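# Move red plate from tray to taped table area

## Task

Lift the red plate out of the tray and set it on the table so that no part of it extends beyond the yellow tape outline. All other plates must remain inside the tray, none resting on or above a tray wall, and the tray must stay where and how it started. Everything must stay in place without the robot supporting it. At the end, switch suction off and pull the tool away.

## Robot and tools

Robot: one arm with seven joints (waist, shoulder, upper arm roll, elbow, forearm roll, wrist pitch, wrist roll) ending in a suction cup. The controlled point is the cup point, the middle of the cup's rim. The cup points along the cup point's own +z axis, so for picking from above that axis must point down. About 7 cm behind the rim the tool widens to roughly 8 cm sideways (body and wrist camera), which can strike tray walls or other plates.

Frame: scene frame, origin on the table top under the arm's base, +z up, +x forward, +y to the left when facing +x. Positions are in metres; orientations are unit quaternions written w first (qw, qx, qy, qz). The base may be slightly tilted, and the reported cup position gets less accurate the farther the arm reaches.

A row is always 8 numbers in this order: x, y, z, qw, qx, qy, qz, suction. The first seven are an absolute target pose for the cup point in the scene frame, not an offset. Suction ranges from -1 to 1: 1 means full vacuum (about 55 kPa), fractions request partial vacuum, and 0.05 or less turns it off. The suction value persists until changed. Put the desired quaternion in every row; copying the one from the last result can carry drift.

execute_actions(actions): a list of actions. Each action is a list of 1 to 15 rows; each row lasts one 1/30 s control step, and if fewer than 15 are given the last is repeated to fill 15 steps (0.5 s). An empty list just returns state and images. Each target must lie within 0.6 m of the cup point, measured along each of the cup point's current axes, or the action is refused; if the first action fails this or any action is malformed, nothing runs. Every step, the command is clipped to at most 70 mm and 16 degrees from the measured pose, so a distant target needs several actions; after an action the arm continues only to the last clipped pose. Results list step positions, with HELD marking steps that were restrained.

move(target, speed, blocking): target is one 8-number row, an absolute pose. The cup point follows a straight path there in 0.5 to 10 s (cut off at 10 s), turning the short way. speed is the top path speed in m/s, 0.002 to 0.5, default 0.25; rotation is capped at twice that in rad/s. The suction value is applied at the start. The path ignores obstacles, and the real arm may lag, deviate or overshoot the speed, especially when nearly straight. Faster contacts hit harder, and aiming deeper past a surface presses harder. The result adds a move: line with the ending (done, off_target, moving, held, fault), limits (paced = pose clipped; held = some steps blocked, after which the arm may surge) and the distance to target. blocking=false returns after 0.5 s while motion continues; until a result shows the move ended, call wait or stop before other motion.

wait(seconds): 0 to 10 s, arm keeps its last command; returns early if a running move ends. stop(): brakes a running move, needing some distance. zoom_image(camera, region): camera is cam_head_left (896x504), cam_head_right (896x504) or cam_wrist (504x504); region is [x0, y0, x1, y1] in pixels from the top-left, at most 504x504. finished_scene(scene): pass the current scene number; irreversible, so only call once the plates are settled and the tool is clear.

Result lines: state gives cup point position, quaternion and velocities. Hand target is the pose the controller is now heading for. pose unreachable means the clearance check (which treats any mount block under the base as arm) altered or blocked the command. suction_measured is the vacuum achieved; part_present turns 1 at 0.50 and back to 0 below 0.45. A near-zero reading means no seal. MOTOR HOT appears from 65 °C; at 80 °C an OVER-TEMPERATURE FAULT brakes the arm until it cools. A torque fault (joint reaching its load limit: waist 44, shoulder 44, upper arm roll 26.4, elbow 26.4, forearm roll 26.4, wrist pitch 17.6, wrist roll 17.6 N m) backs the joint off, freezes 10 s and drops the rest of the call.

Gripping: turn suction on and press the 29 mm rim fully onto a smooth flat part of the red plate, away from its rim edge, holes or seams. Under vacuum the cup shortens, so the plate rides up to about 10 mm closer than the cup point suggests. Vacuum alone can lift a plate off its support. To release, lower the plate until it sits on the table inside the tape, set suction to 0, then rise at least 15 mm. If the cup seals onto the table, switch suction off to free it.

Cautions: approach slowly near contact, lift the plate straight up clear of the tray walls before moving sideways, avoid dragging other plates or bumping the tray, never knock anything off the table (that fails), and avoid drops and hard impacts. A loose object may occasionally get nudged by an outside push; check the cameras before finishing. The scene runs while you think, holding the last command, and holding a load warms the motors, so keep holding time short.

Each tool is called after "Call:" as name(argument=value, ...), one argument or row to a line, values as JSON.

## Session

I'll start by looking at the scene's current state.

Call:
execute_actions(
  actions=[],
)

Scene clock: 0.00 s.
end_effector_position=(+0.3977, -0.0114, +0.3772) suction_measured=0.00 part_present=0 end_effector_quat_wxyz=(+0.002, +0.017, +1.000, +0.000) end_effector_velocity=(-0.000, -0.000, -0.000) end_effector_angular_velocity=(+0.000, +0.000, +0.001)
Joint positions: [-0.003 -0.25   0.001  0.919  0.002  1.171  2.358]
Joint velocities: [-0.    -0.    -0.    -0.     0.     0.    -0.001]
Hand target: +0.398, -0.011, +0.377; +0.002, +0.017, +1.000, +0.000

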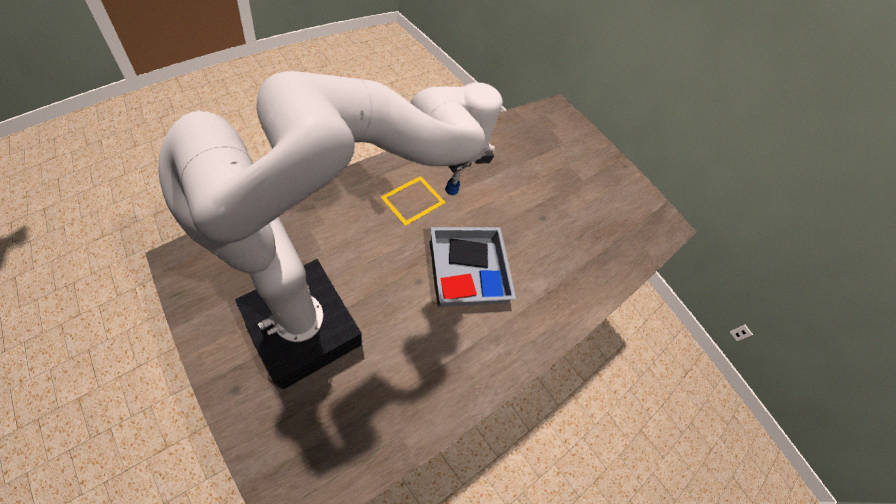

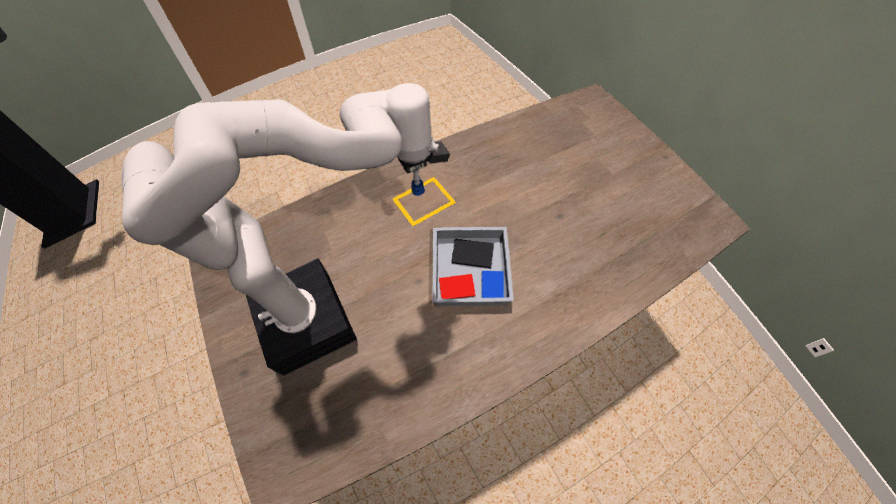

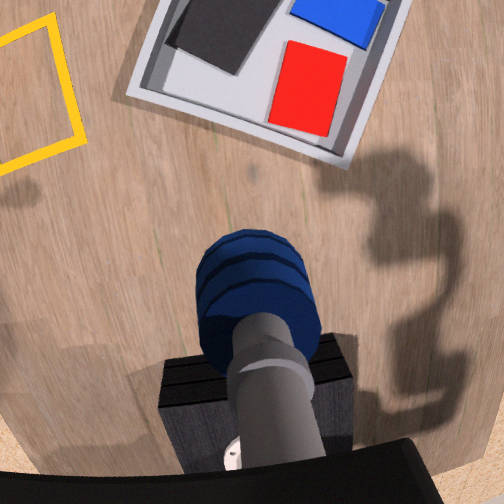

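Call:
zoom_image(
  camera="cam_head_left",
  region=[340, 140, 580, 340],
)

Call:
zoom_image(
  camera="cam_head_right",
  region=[340, 140, 580, 340],
)

Call:
zoom_image(
  camera="cam_wrist",
  region=[0, 0, 504, 250],
)

Region (340, 140, 580, 340) of cam_head_left's 896x504 image, scaled by 2.100, with more detail than that image has.

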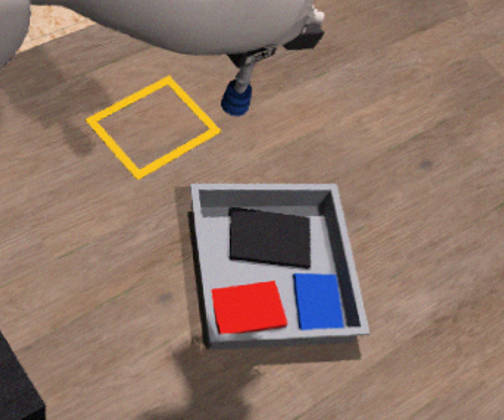

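Region (340, 140, 580, 340) of cam_head_right's 896x504 image, scaled by 2.100, with more detail than that image has.

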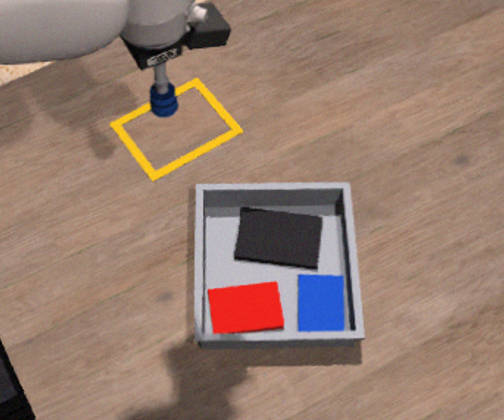

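Region (0, 0, 504, 250) of cam_wrist's 504x504 image, scaled by 1.000; it fills the top 250 rows of this view, and the rest is white.

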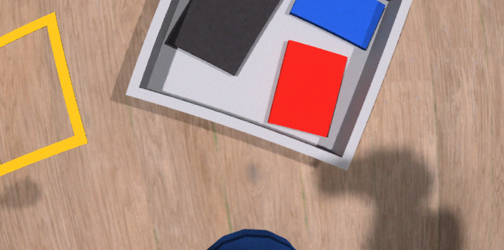

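Call:
move(
  target=[0.42, -0.07, 0.2, 0.0, 0.0, 1.0, 0.0, -1],
  speed=0.25,
)

Scene clock: 2.30 s.
end_effector_position=(+0.4202, -0.0701, +0.2007) suction_measured=0.00 part_present=0 end_effector_quat_wxyz=(+0.001, +0.000, +1.000, -0.000) end_effector_velocity=(-0.003, -0.000, -0.004) end_effector_angular_velocity=(+0.001, +0.010, -0.001)
Joint positions: [-0.064  0.11  -0.073  0.752  0.014  0.647  2.18 ]
Joint velocities: [-0.001  0.006 -0.    -0.005  0.    -0.    -0.001]
Hand target: +0.420, -0.070, +0.200; +0.000, +0.000, +1.000, -0.000
Off the commanded pose: 0.001 m, 0 deg.
move: done

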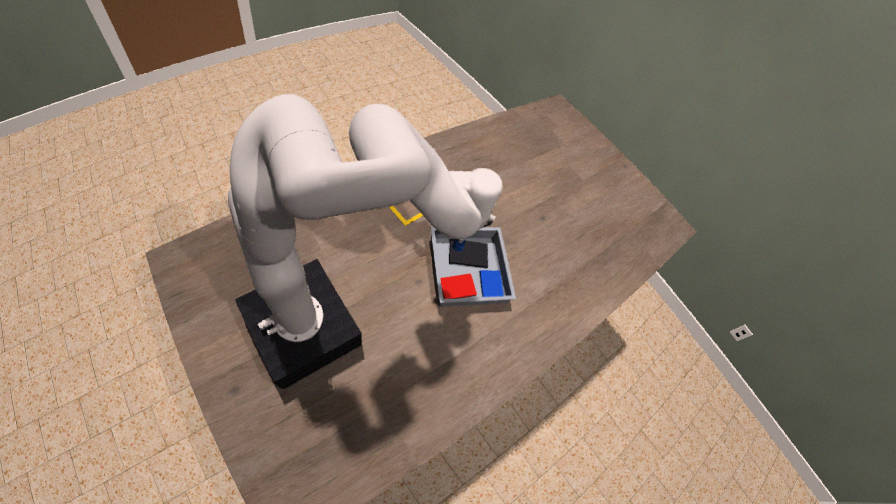

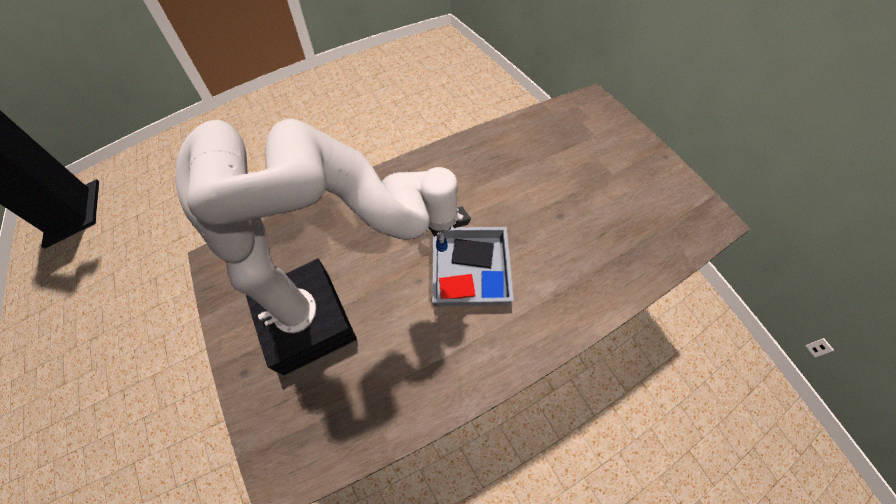

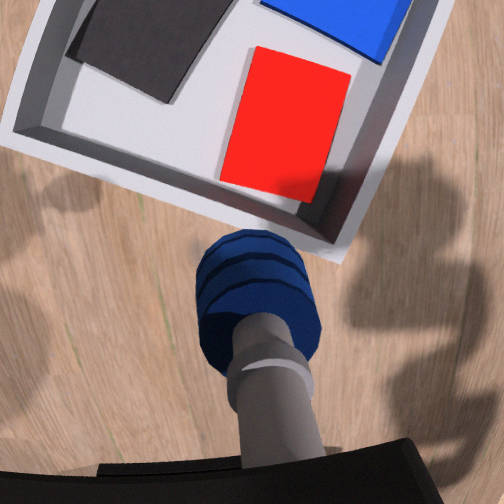

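Call:
move(
  target=[0.456, -0.117, 0.08, 0.0, 0.0, 1.0, 0.0, -1],
  speed=0.2,
)

Scene clock: 6.67 s.
end_effector_position=(+0.4562, -0.1170, +0.0806) suction_measured=0.00 part_present=0 end_effector_quat_wxyz=(+0.001, +0.000, +1.000, -0.000) end_effector_velocity=(-0.003, -0.000, -0.004) end_effector_angular_velocity=(+0.002, +0.009, -0.001)
Joint positions: [-0.143  0.538 -0.07   0.924  0.095  0.394  2.036]
Joint velocities: [-0.002  0.006 -0.    -0.002  0.     0.    -0.002]
Hand target: +0.456, -0.117, +0.080; +0.000, +0.000, +1.000, +0.000
Off the commanded pose: 0.001 m, 0 deg.
move: done

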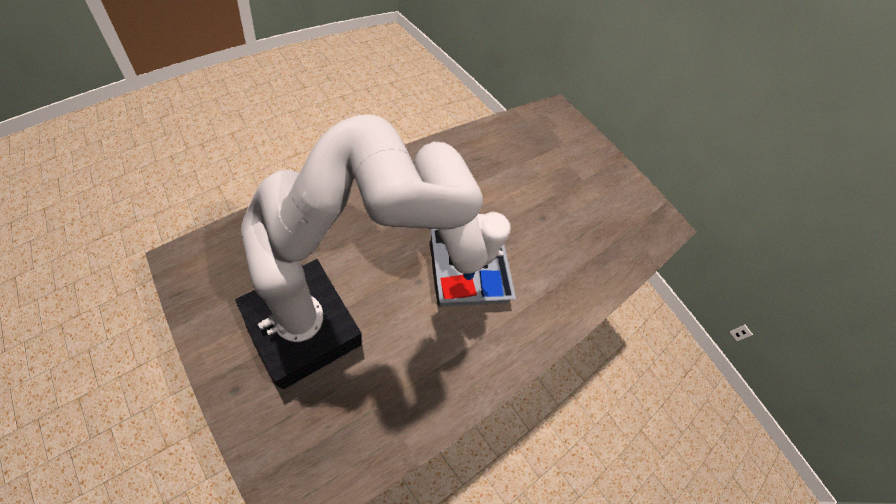

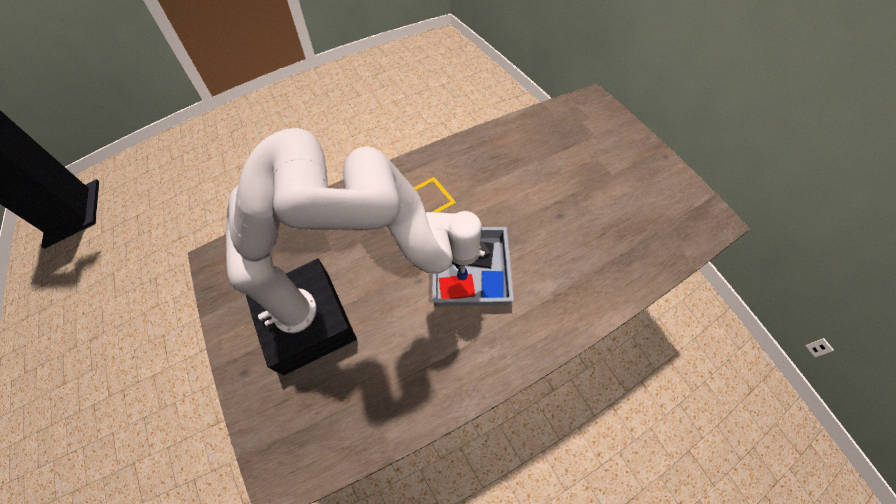

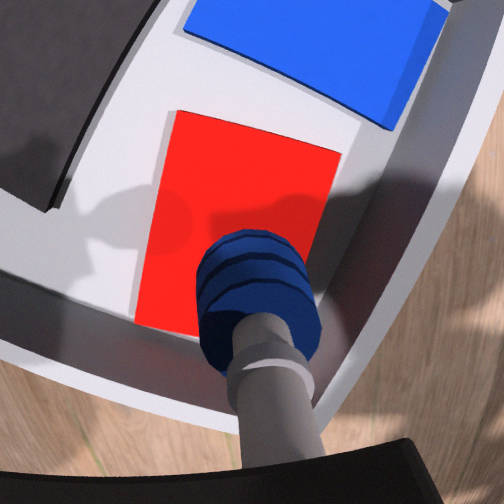

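Call:
move(
  target=[0.436, -0.106, 0.04, 0.0, 0.0, 1.0, 0.0, -1],
  speed=0.12,
)

Scene clock: 9.00 s.
end_effector_position=(+0.4365, -0.1062, +0.0405) suction_measured=0.00 part_present=0 end_effector_quat_wxyz=(+0.001, +0.000, +1.000, -0.000) end_effector_velocity=(+0.001, -0.000, +0.000) end_effector_angular_velocity=(-0.001, -0.003, +0.001)
Joint positions: [-0.144  0.617 -0.05   0.873  0.112  0.264  2.034]
Joint velocities: [-0.001 -0.     0.     0.     0.    -0.003 -0.002]
Hand target: +0.436, -0.106, +0.040; -0.000, +0.000, +1.000, -0.000
Off the commanded pose: 0.001 m, 0 deg.
move: done

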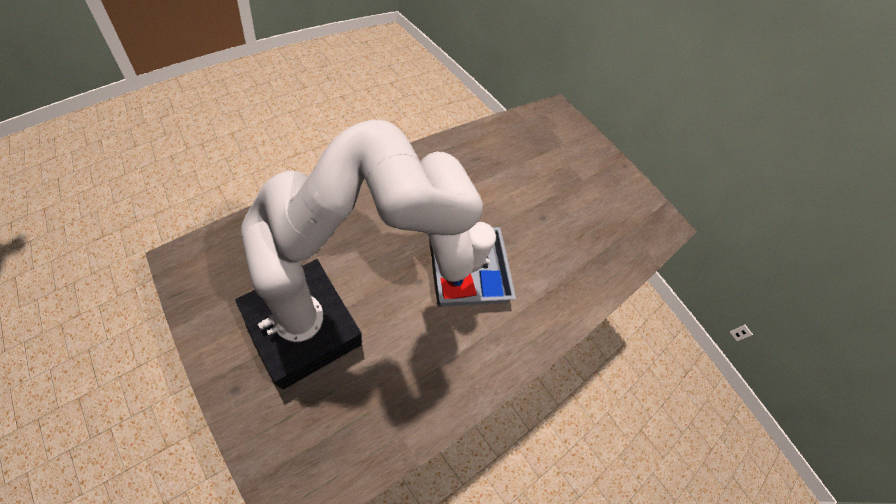

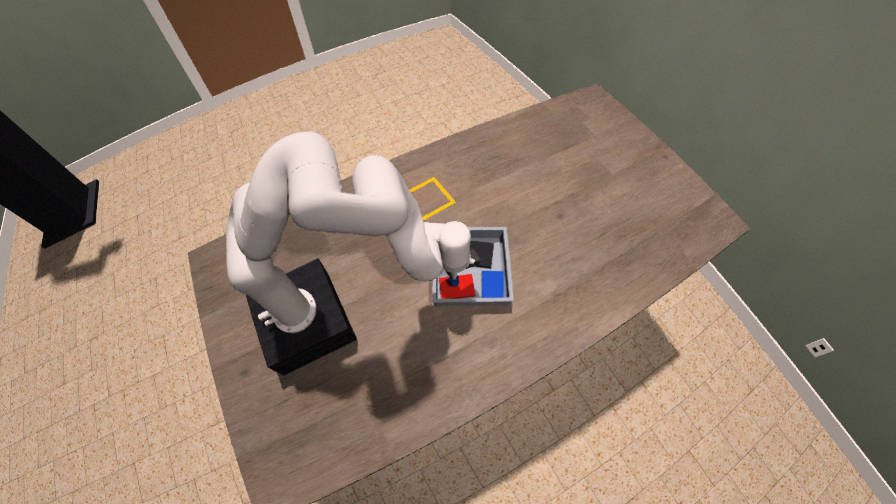

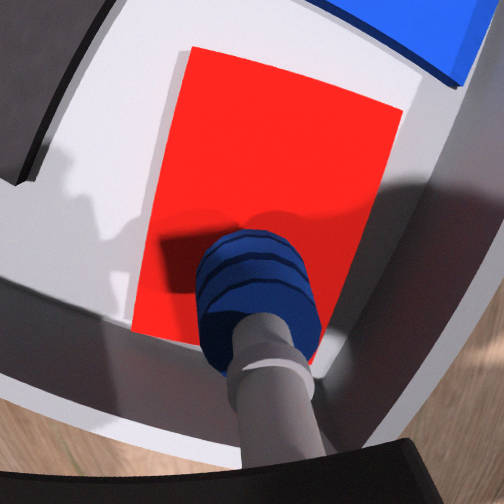

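Call:
move(
  target=[0.441, -0.110, 0.02, 0.0, 0.0, 1.0, 0.0, 1],
  speed=0.04,
)

Scene clock: 10.17 s.
end_effector_position=(+0.4411, -0.1100, +0.0202) suction_measured=0.00 part_present=0 end_effector_quat_wxyz=(+0.000, +0.000, +1.000, -0.000) end_effector_velocity=(+0.001, -0.000, +0.000) end_effector_angular_velocity=(-0.000, -0.002, +0.001)
Joint positions: [-0.158  0.688 -0.042  0.917  0.116  0.236  2.025]
Joint velocities: [-0.001 -0.     0.     0.002  0.    -0.001 -0.001]
Hand target: +0.441, -0.110, +0.020; +0.000, +0.000, +1.000, -0.000
Off the commanded pose: 0.000 m, 0 deg.
move: done

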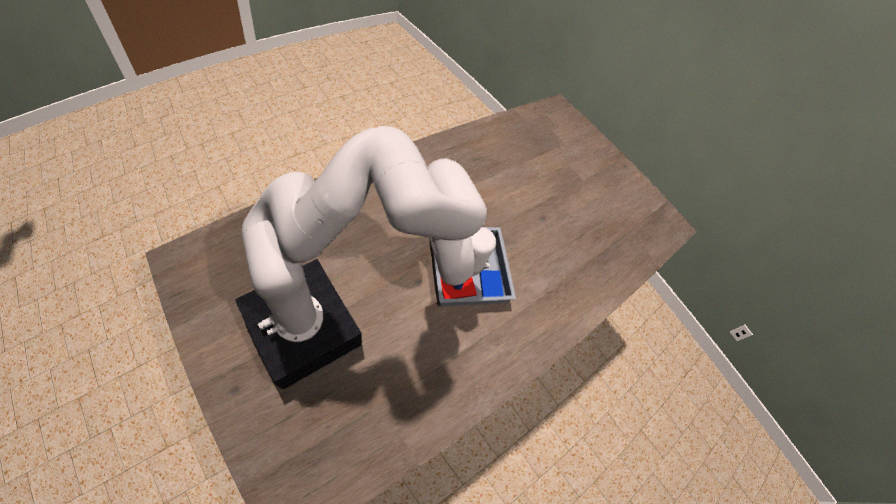

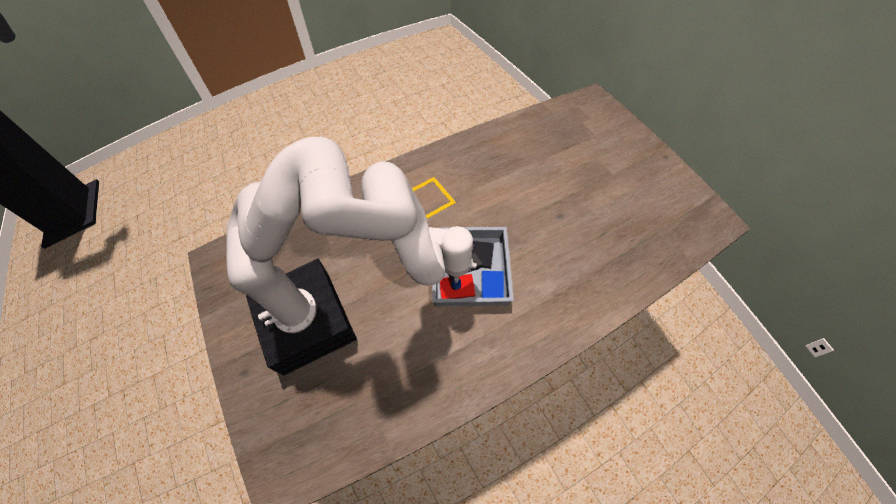

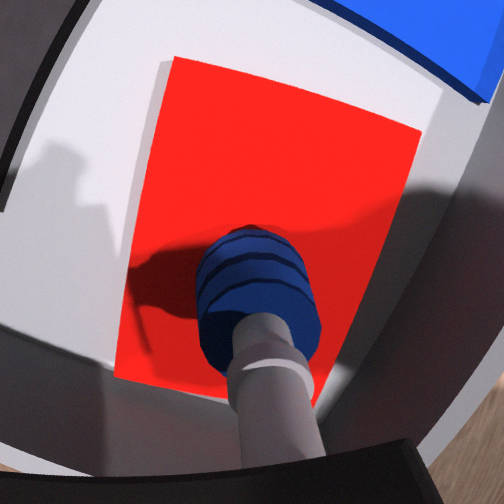

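Call:
move(
  target=[0.441, -0.110, 0.012, 0.0, 0.0, 1.0, 0.0, 1],
  speed=0.02,
)

Scene clock: 10.97 s.
end_effector_position=(+0.4409, -0.1100, +0.0120) suction_measured=0.38 part_present=0 end_effector_quat_wxyz=(-0.000, +0.000, +1.000, +0.000) end_effector_velocity=(+0.003, -0.000, +0.001) end_effector_angular_velocity=(-0.001, -0.006, +0.001)
Joint positions: [-0.16   0.714 -0.039  0.927  0.117  0.221  2.024]
Joint velocities: [ 0.001 -0.001  0.     0.003  0.    -0.002  0.   ]
Hand target: +0.441, -0.110, +0.012; -0.000, +0.000, +1.000, -0.000
Off the commanded pose: 0.000 m, 0 deg.
move: done

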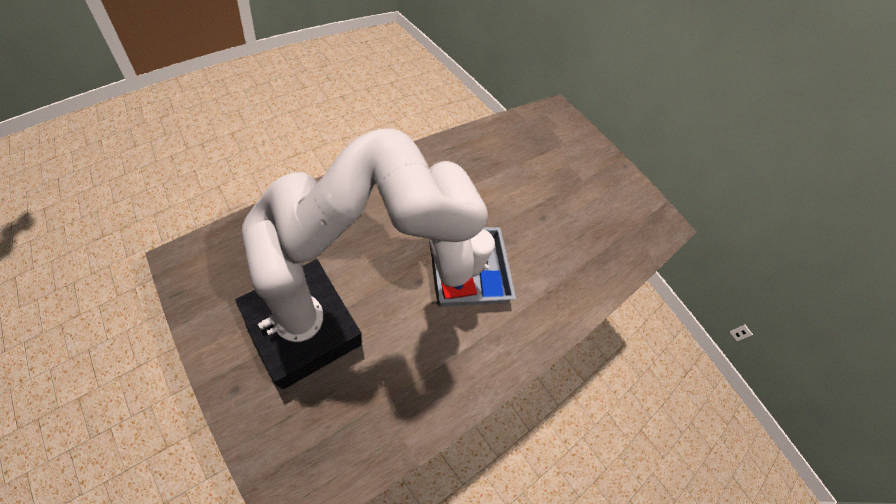

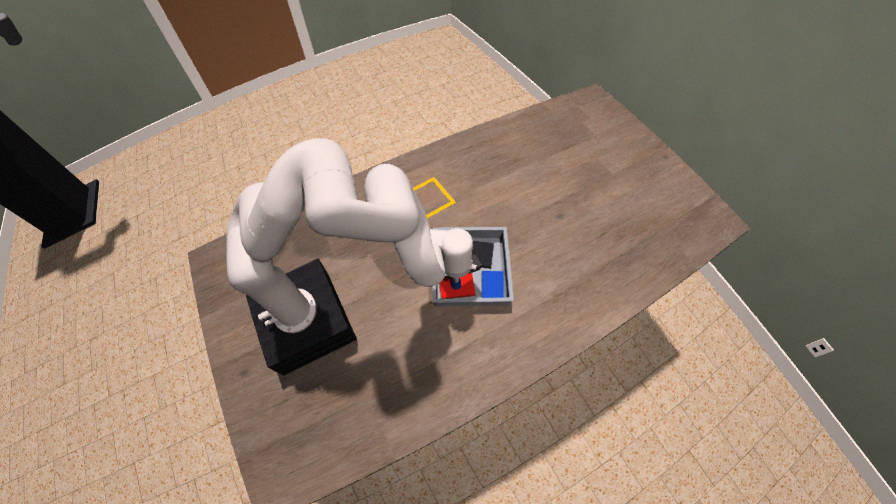

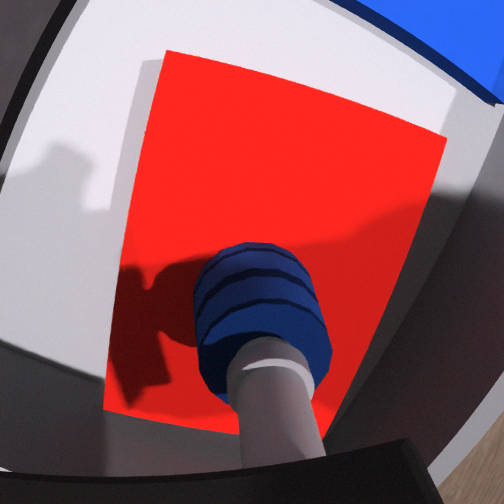

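Call:
wait(
  seconds=0.5,
)

Scene clock: 11.53 s.
end_effector_position=(+0.4410, -0.1100, +0.0120) suction_measured=0.96 part_present=1 end_effector_quat_wxyz=(-0.000, +0.000, +1.000, -0.000) end_effector_velocity=(-0.000, -0.000, -0.000) end_effector_angular_velocity=(+0.000, +0.001, -0.000)
Joint positions: [-0.16   0.714 -0.039  0.927  0.117  0.221  2.024]
Joint velocities: [-0.     0.    -0.    -0.001  0.     0.    -0.   ]
Hand target: +0.441, -0.110, +0.012; -0.000, +0.000, +1.000, -0.000
Off the commanded pose: 0.000 m, 0 deg.
wait: 0.50 s; at rest by 0.10 s

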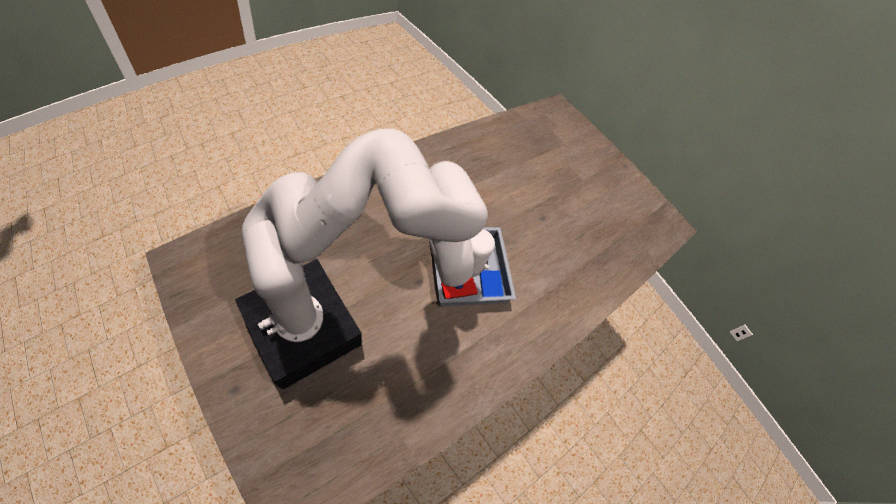

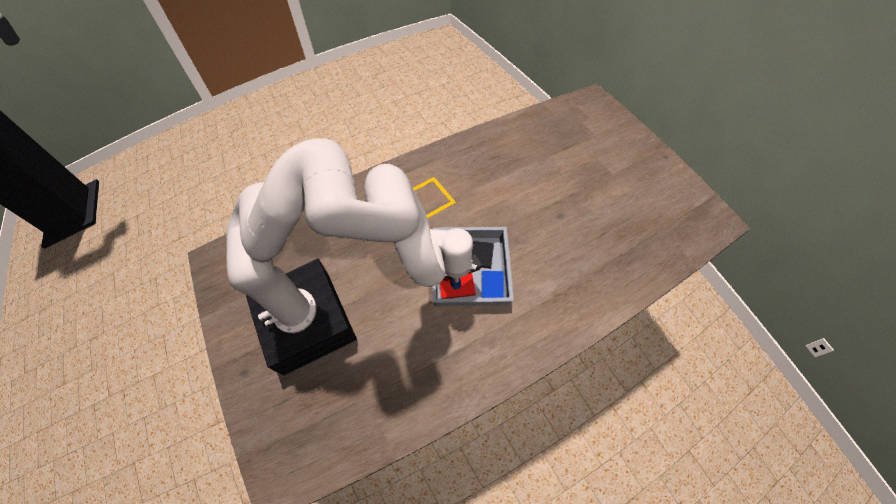

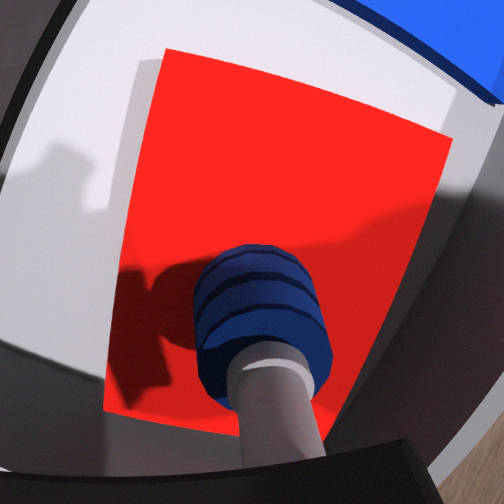

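Call:
move(
  target=[0.444, -0.107, 0.10, 0.0, 0.0, 1.0, 0.0, 1],
  speed=0.1,
)

Call:
move(
  target=[0.48, 0.24, 0.10, 0.0, -0.2419, 0.9703, 0.0, 1],
  speed=0.25,
)

Scene clock: 14.27 s.
end_effector_position=(+0.4437, -0.1069, +0.0995) suction_measured=0.98 part_present=1 end_effector_quat_wxyz=(-0.001, -0.000, +1.000, +0.000) end_effector_velocity=(+0.001, -0.001, +0.002) end_effector_angular_velocity=(-0.001, -0.004, -0.002)
Joint positions: [-0.123  0.455 -0.077  0.86   0.085  0.415  2.057]
Joint velocities: [-0.001 -0.002 -0.001  0.002 -0.     0.001  0.001]
Hand target: +0.444, -0.107, +0.100; +0.000, -0.000, +1.000, +0.000
Off the commanded pose: 0.001 m, 0 deg.
move: done

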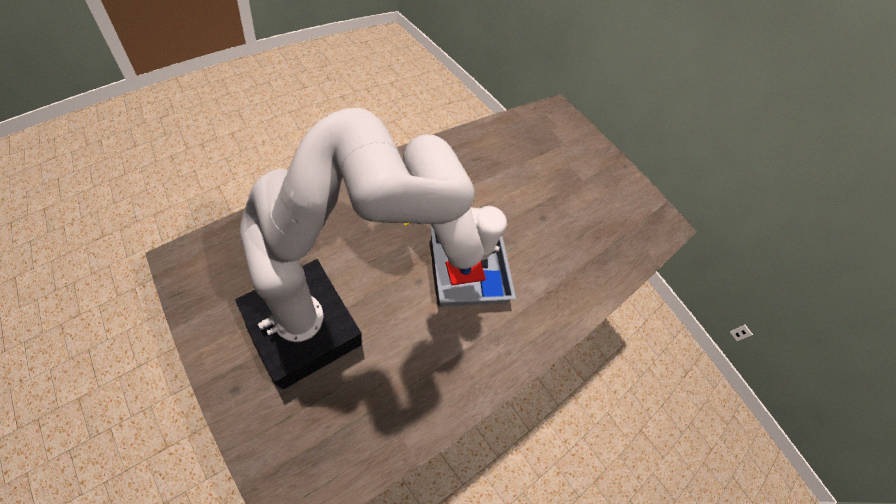

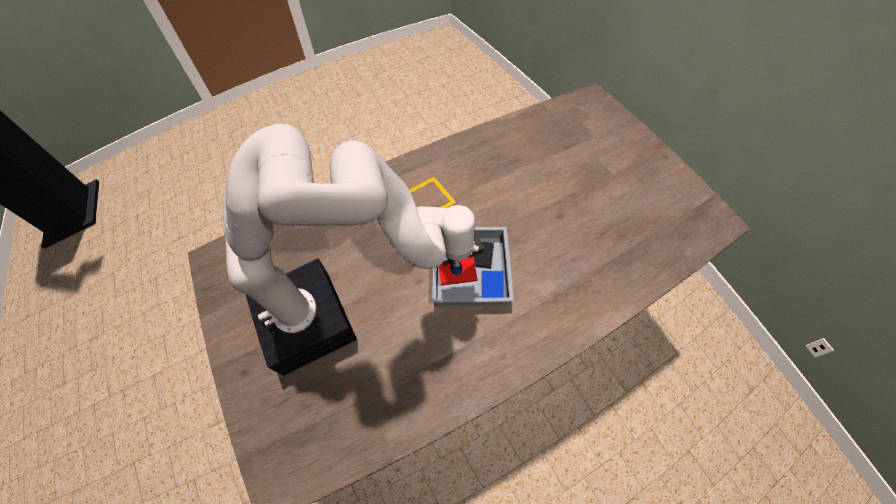

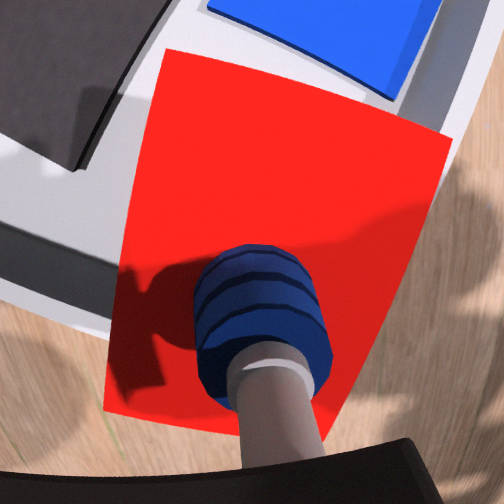

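Scene clock: 16.13 s.
end_effector_position=(+0.4809, +0.2388, +0.1000) suction_measured=0.99 part_present=1 end_effector_quat_wxyz=(-0.001, -0.241, +0.970, -0.001) end_effector_velocity=(-0.003, +0.009, +0.000) end_effector_angular_velocity=(+0.005, +0.001, +0.015)
Joint positions: [ 0.402  0.631  0.088  1.189 -0.091  0.569  2.39 ]
Joint velocities: [ 0.009  0.001  0.008  0.003  0.     0.    -0.   ]
Hand target: +0.481, +0.240, +0.100; -0.001, -0.242, +0.970, -0.000
Off the commanded pose: 0.002 m, 0 deg.
move: done

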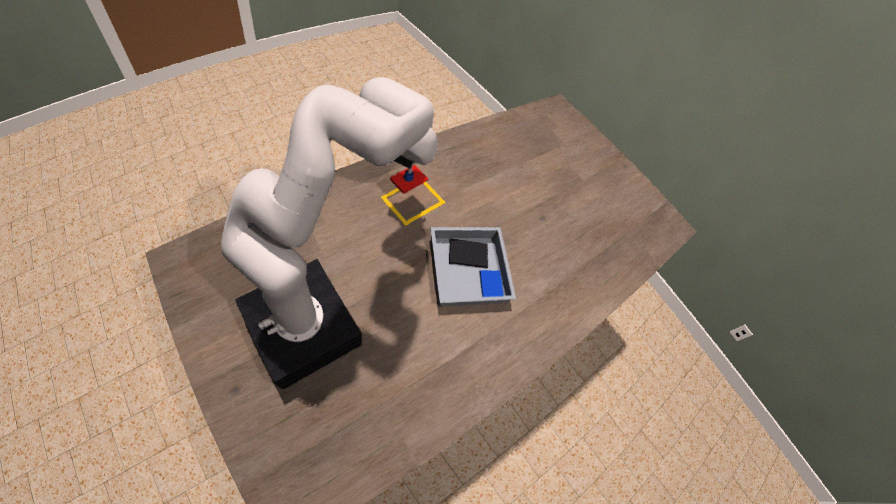

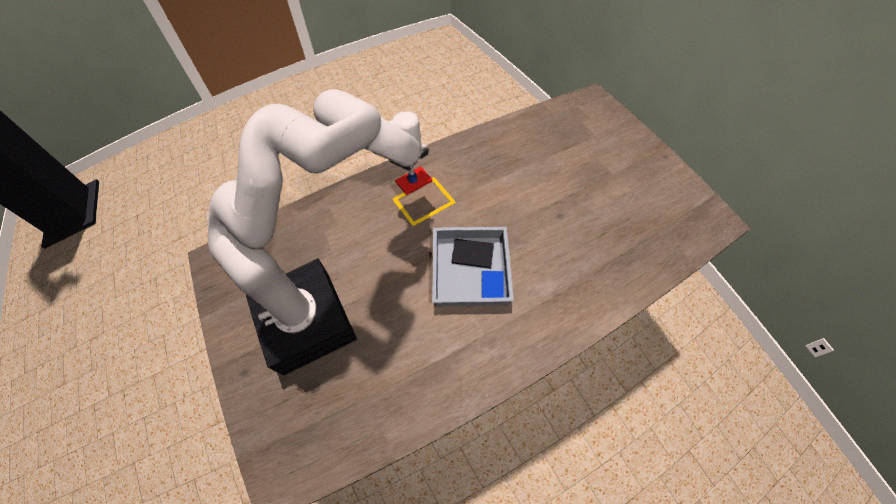

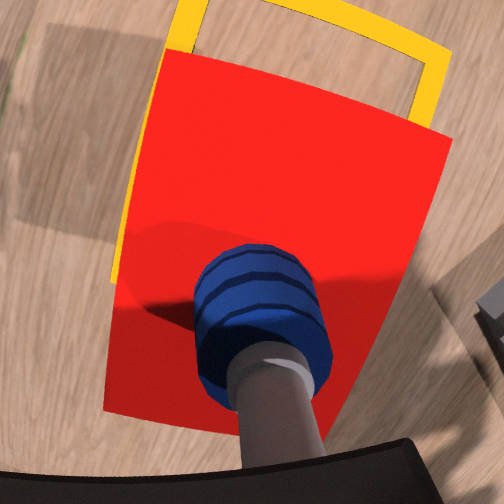

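Call:
move(
  target=[0.4965, 0.2245, 0.03, 0.0, -0.2419, 0.9703, 0.0, 1],
  speed=0.12,
)

Scene clock: 17.60 s.
end_effector_position=(+0.4967, +0.2247, +0.0305) suction_measured=1.00 part_present=1 end_effector_quat_wxyz=(+0.000, -0.242, +0.970, +0.000) end_effector_velocity=(-0.003, -0.003, -0.004) end_effector_angular_velocity=(-0.005, +0.009, -0.001)
Joint positions: [ 0.382  0.822  0.068  1.274 -0.104  0.459  2.362]
Joint velocities: [-0.     0.005 -0.002 -0.004 -0.     0.001 -0.   ]
Hand target: +0.496, +0.224, +0.030; +0.000, -0.242, +0.970, -0.000
Off the commanded pose: 0.001 m, 0 deg.
move: done

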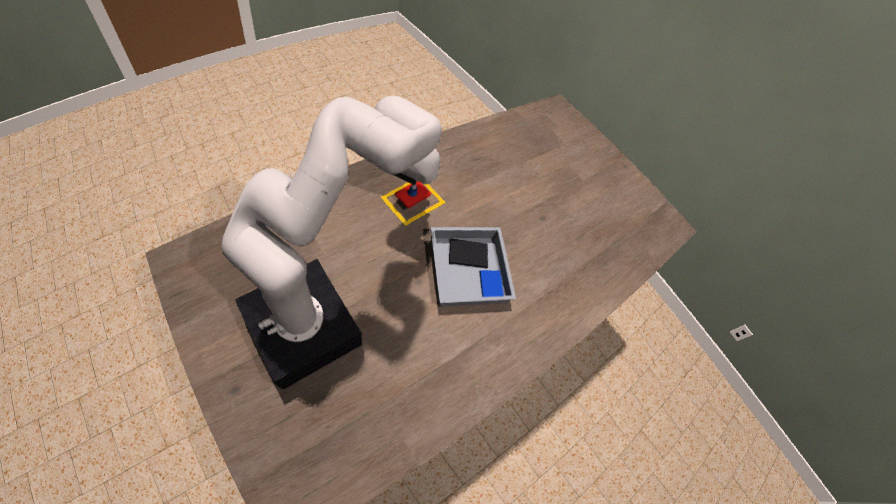

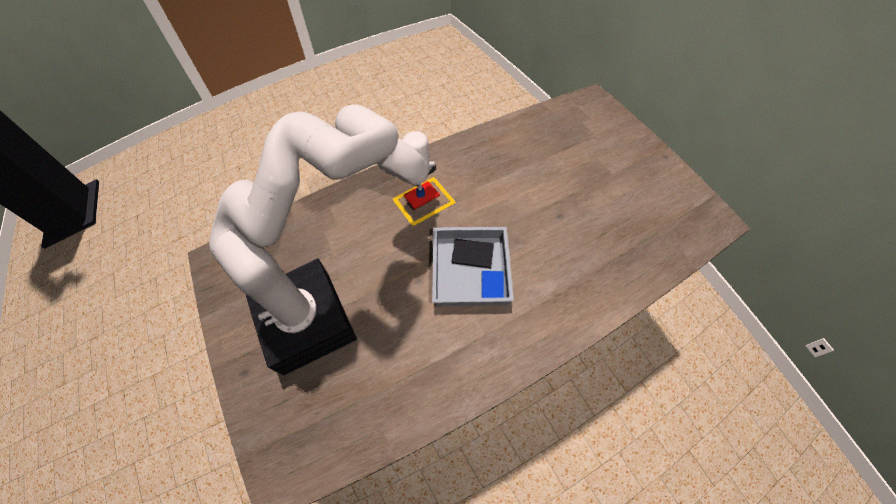

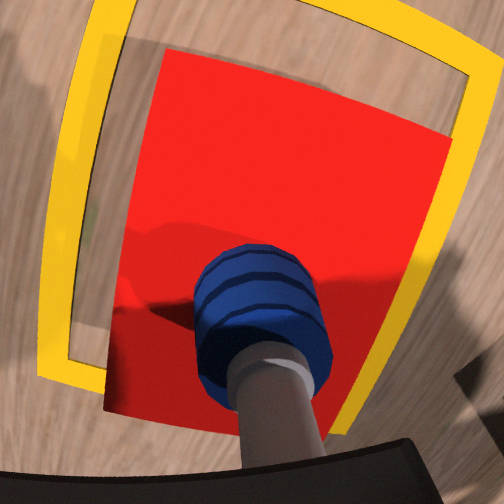

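Call:
move(
  target=[0.491, 0.2285, 0.01, 0.0, -0.2419, 0.9703, 0.0, 1],
  speed=0.05,
)

Scene clock: 18.80 s.
end_effector_position=(+0.4913, +0.2285, +0.0103) suction_measured=0.98 part_present=1 end_effector_quat_wxyz=(+0.000, -0.242, +0.970, -0.000) end_effector_velocity=(+0.002, +0.000, +0.001) end_effector_angular_velocity=(+0.001, -0.004, -0.001)
Joint positions: [ 0.397  0.869  0.063  1.283 -0.108  0.421  2.375]
Joint velocities: [ 0.    -0.001 -0.001  0.002  0.    -0.001  0.001]
Hand target: +0.491, +0.228, +0.010; +0.000, -0.242, +0.970, -0.000
Off the commanded pose: 0.000 m, 0 deg.
move: done

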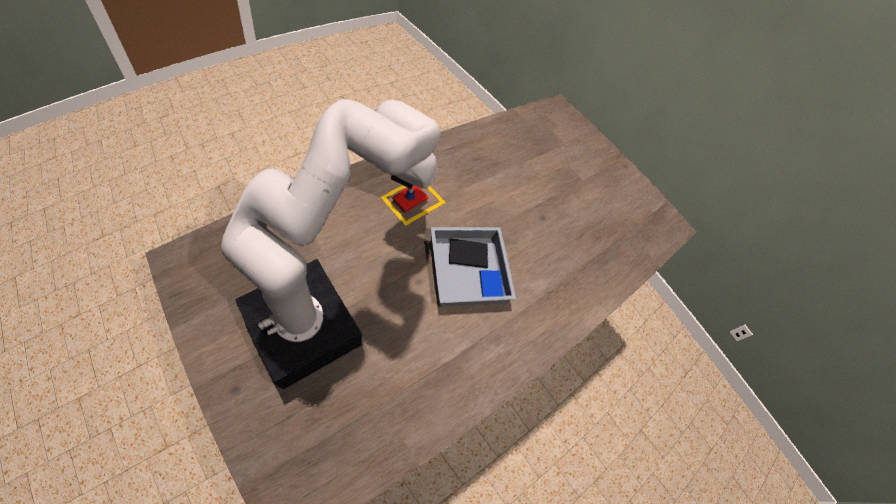

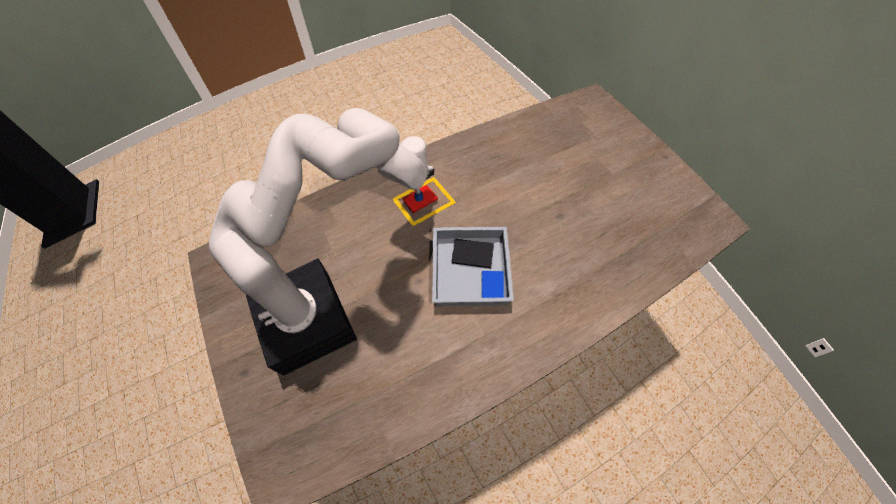

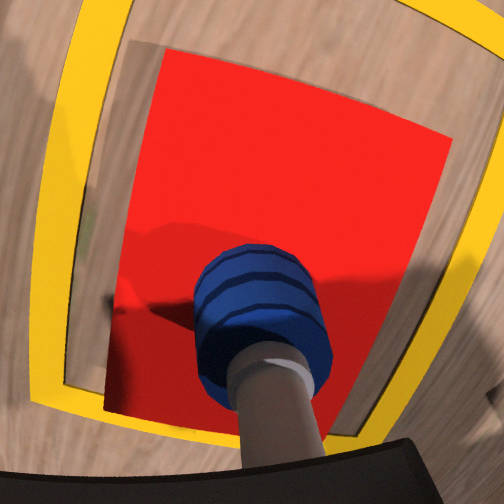

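Call:
zoom_image(
  camera="cam_head_left",
  region=[360, 150, 470, 240],
)

Call:
zoom_image(
  camera="cam_head_right",
  region=[370, 150, 480, 240],
)

Region (360, 150, 470, 240) of cam_head_left's 896x504 image, scaled by 4.582, with more detail than that image has; it fills the top 412 rows of this view, and the rest is white.

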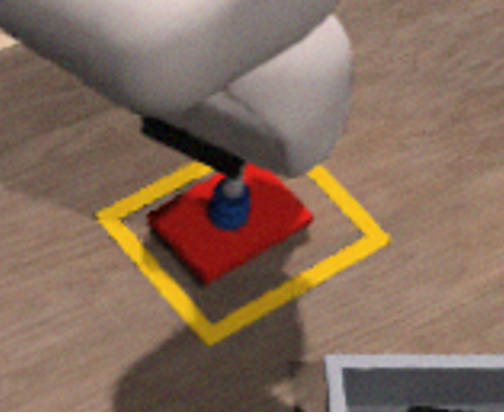

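Region (370, 150, 480, 240) of cam_head_right's 896x504 image, scaled by 4.582, with more detail than that image has; it fills the top 412 rows of this view, and the rest is white.

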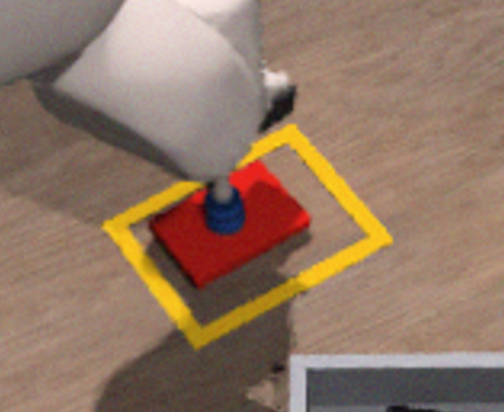

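Call:
move(
  target=[0.5018, 0.2259, 0.004, 0.0, -0.2419, 0.9703, 0.0, 1],
  speed=0.03,
)

Scene clock: 20.13 s.
end_effector_position=(+0.5017, +0.2259, +0.0040) suction_measured=0.98 part_present=1 end_effector_quat_wxyz=(+0.000, -0.242, +0.970, +0.000) end_effector_velocity=(+0.001, +0.001, +0.001) end_effector_angular_velocity=(+0.001, -0.001, +0.001)
Joint positions: [ 0.386  0.903  0.063  1.33  -0.108  0.435  2.362]
Joint velocities: [-0.    -0.     0.001  0.002 -0.     0.001 -0.   ]
Hand target: +0.502, +0.226, +0.004; +0.000, -0.242, +0.970, +0.000
Off the commanded pose: 0.000 m, 0 deg.
move: done

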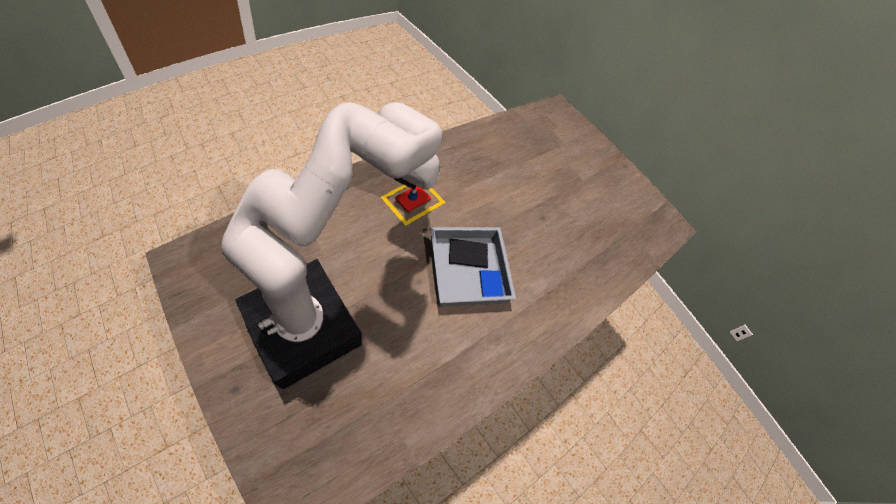

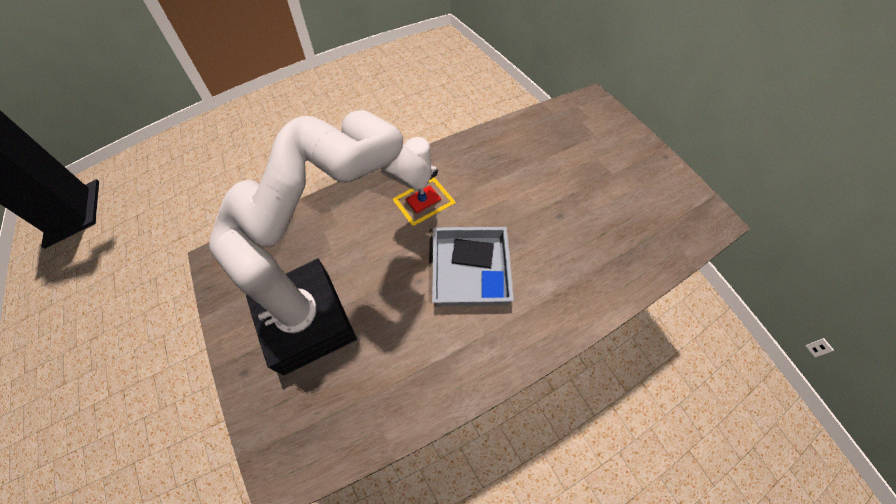

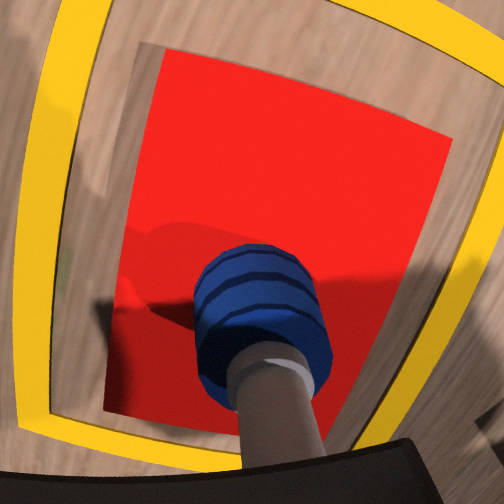

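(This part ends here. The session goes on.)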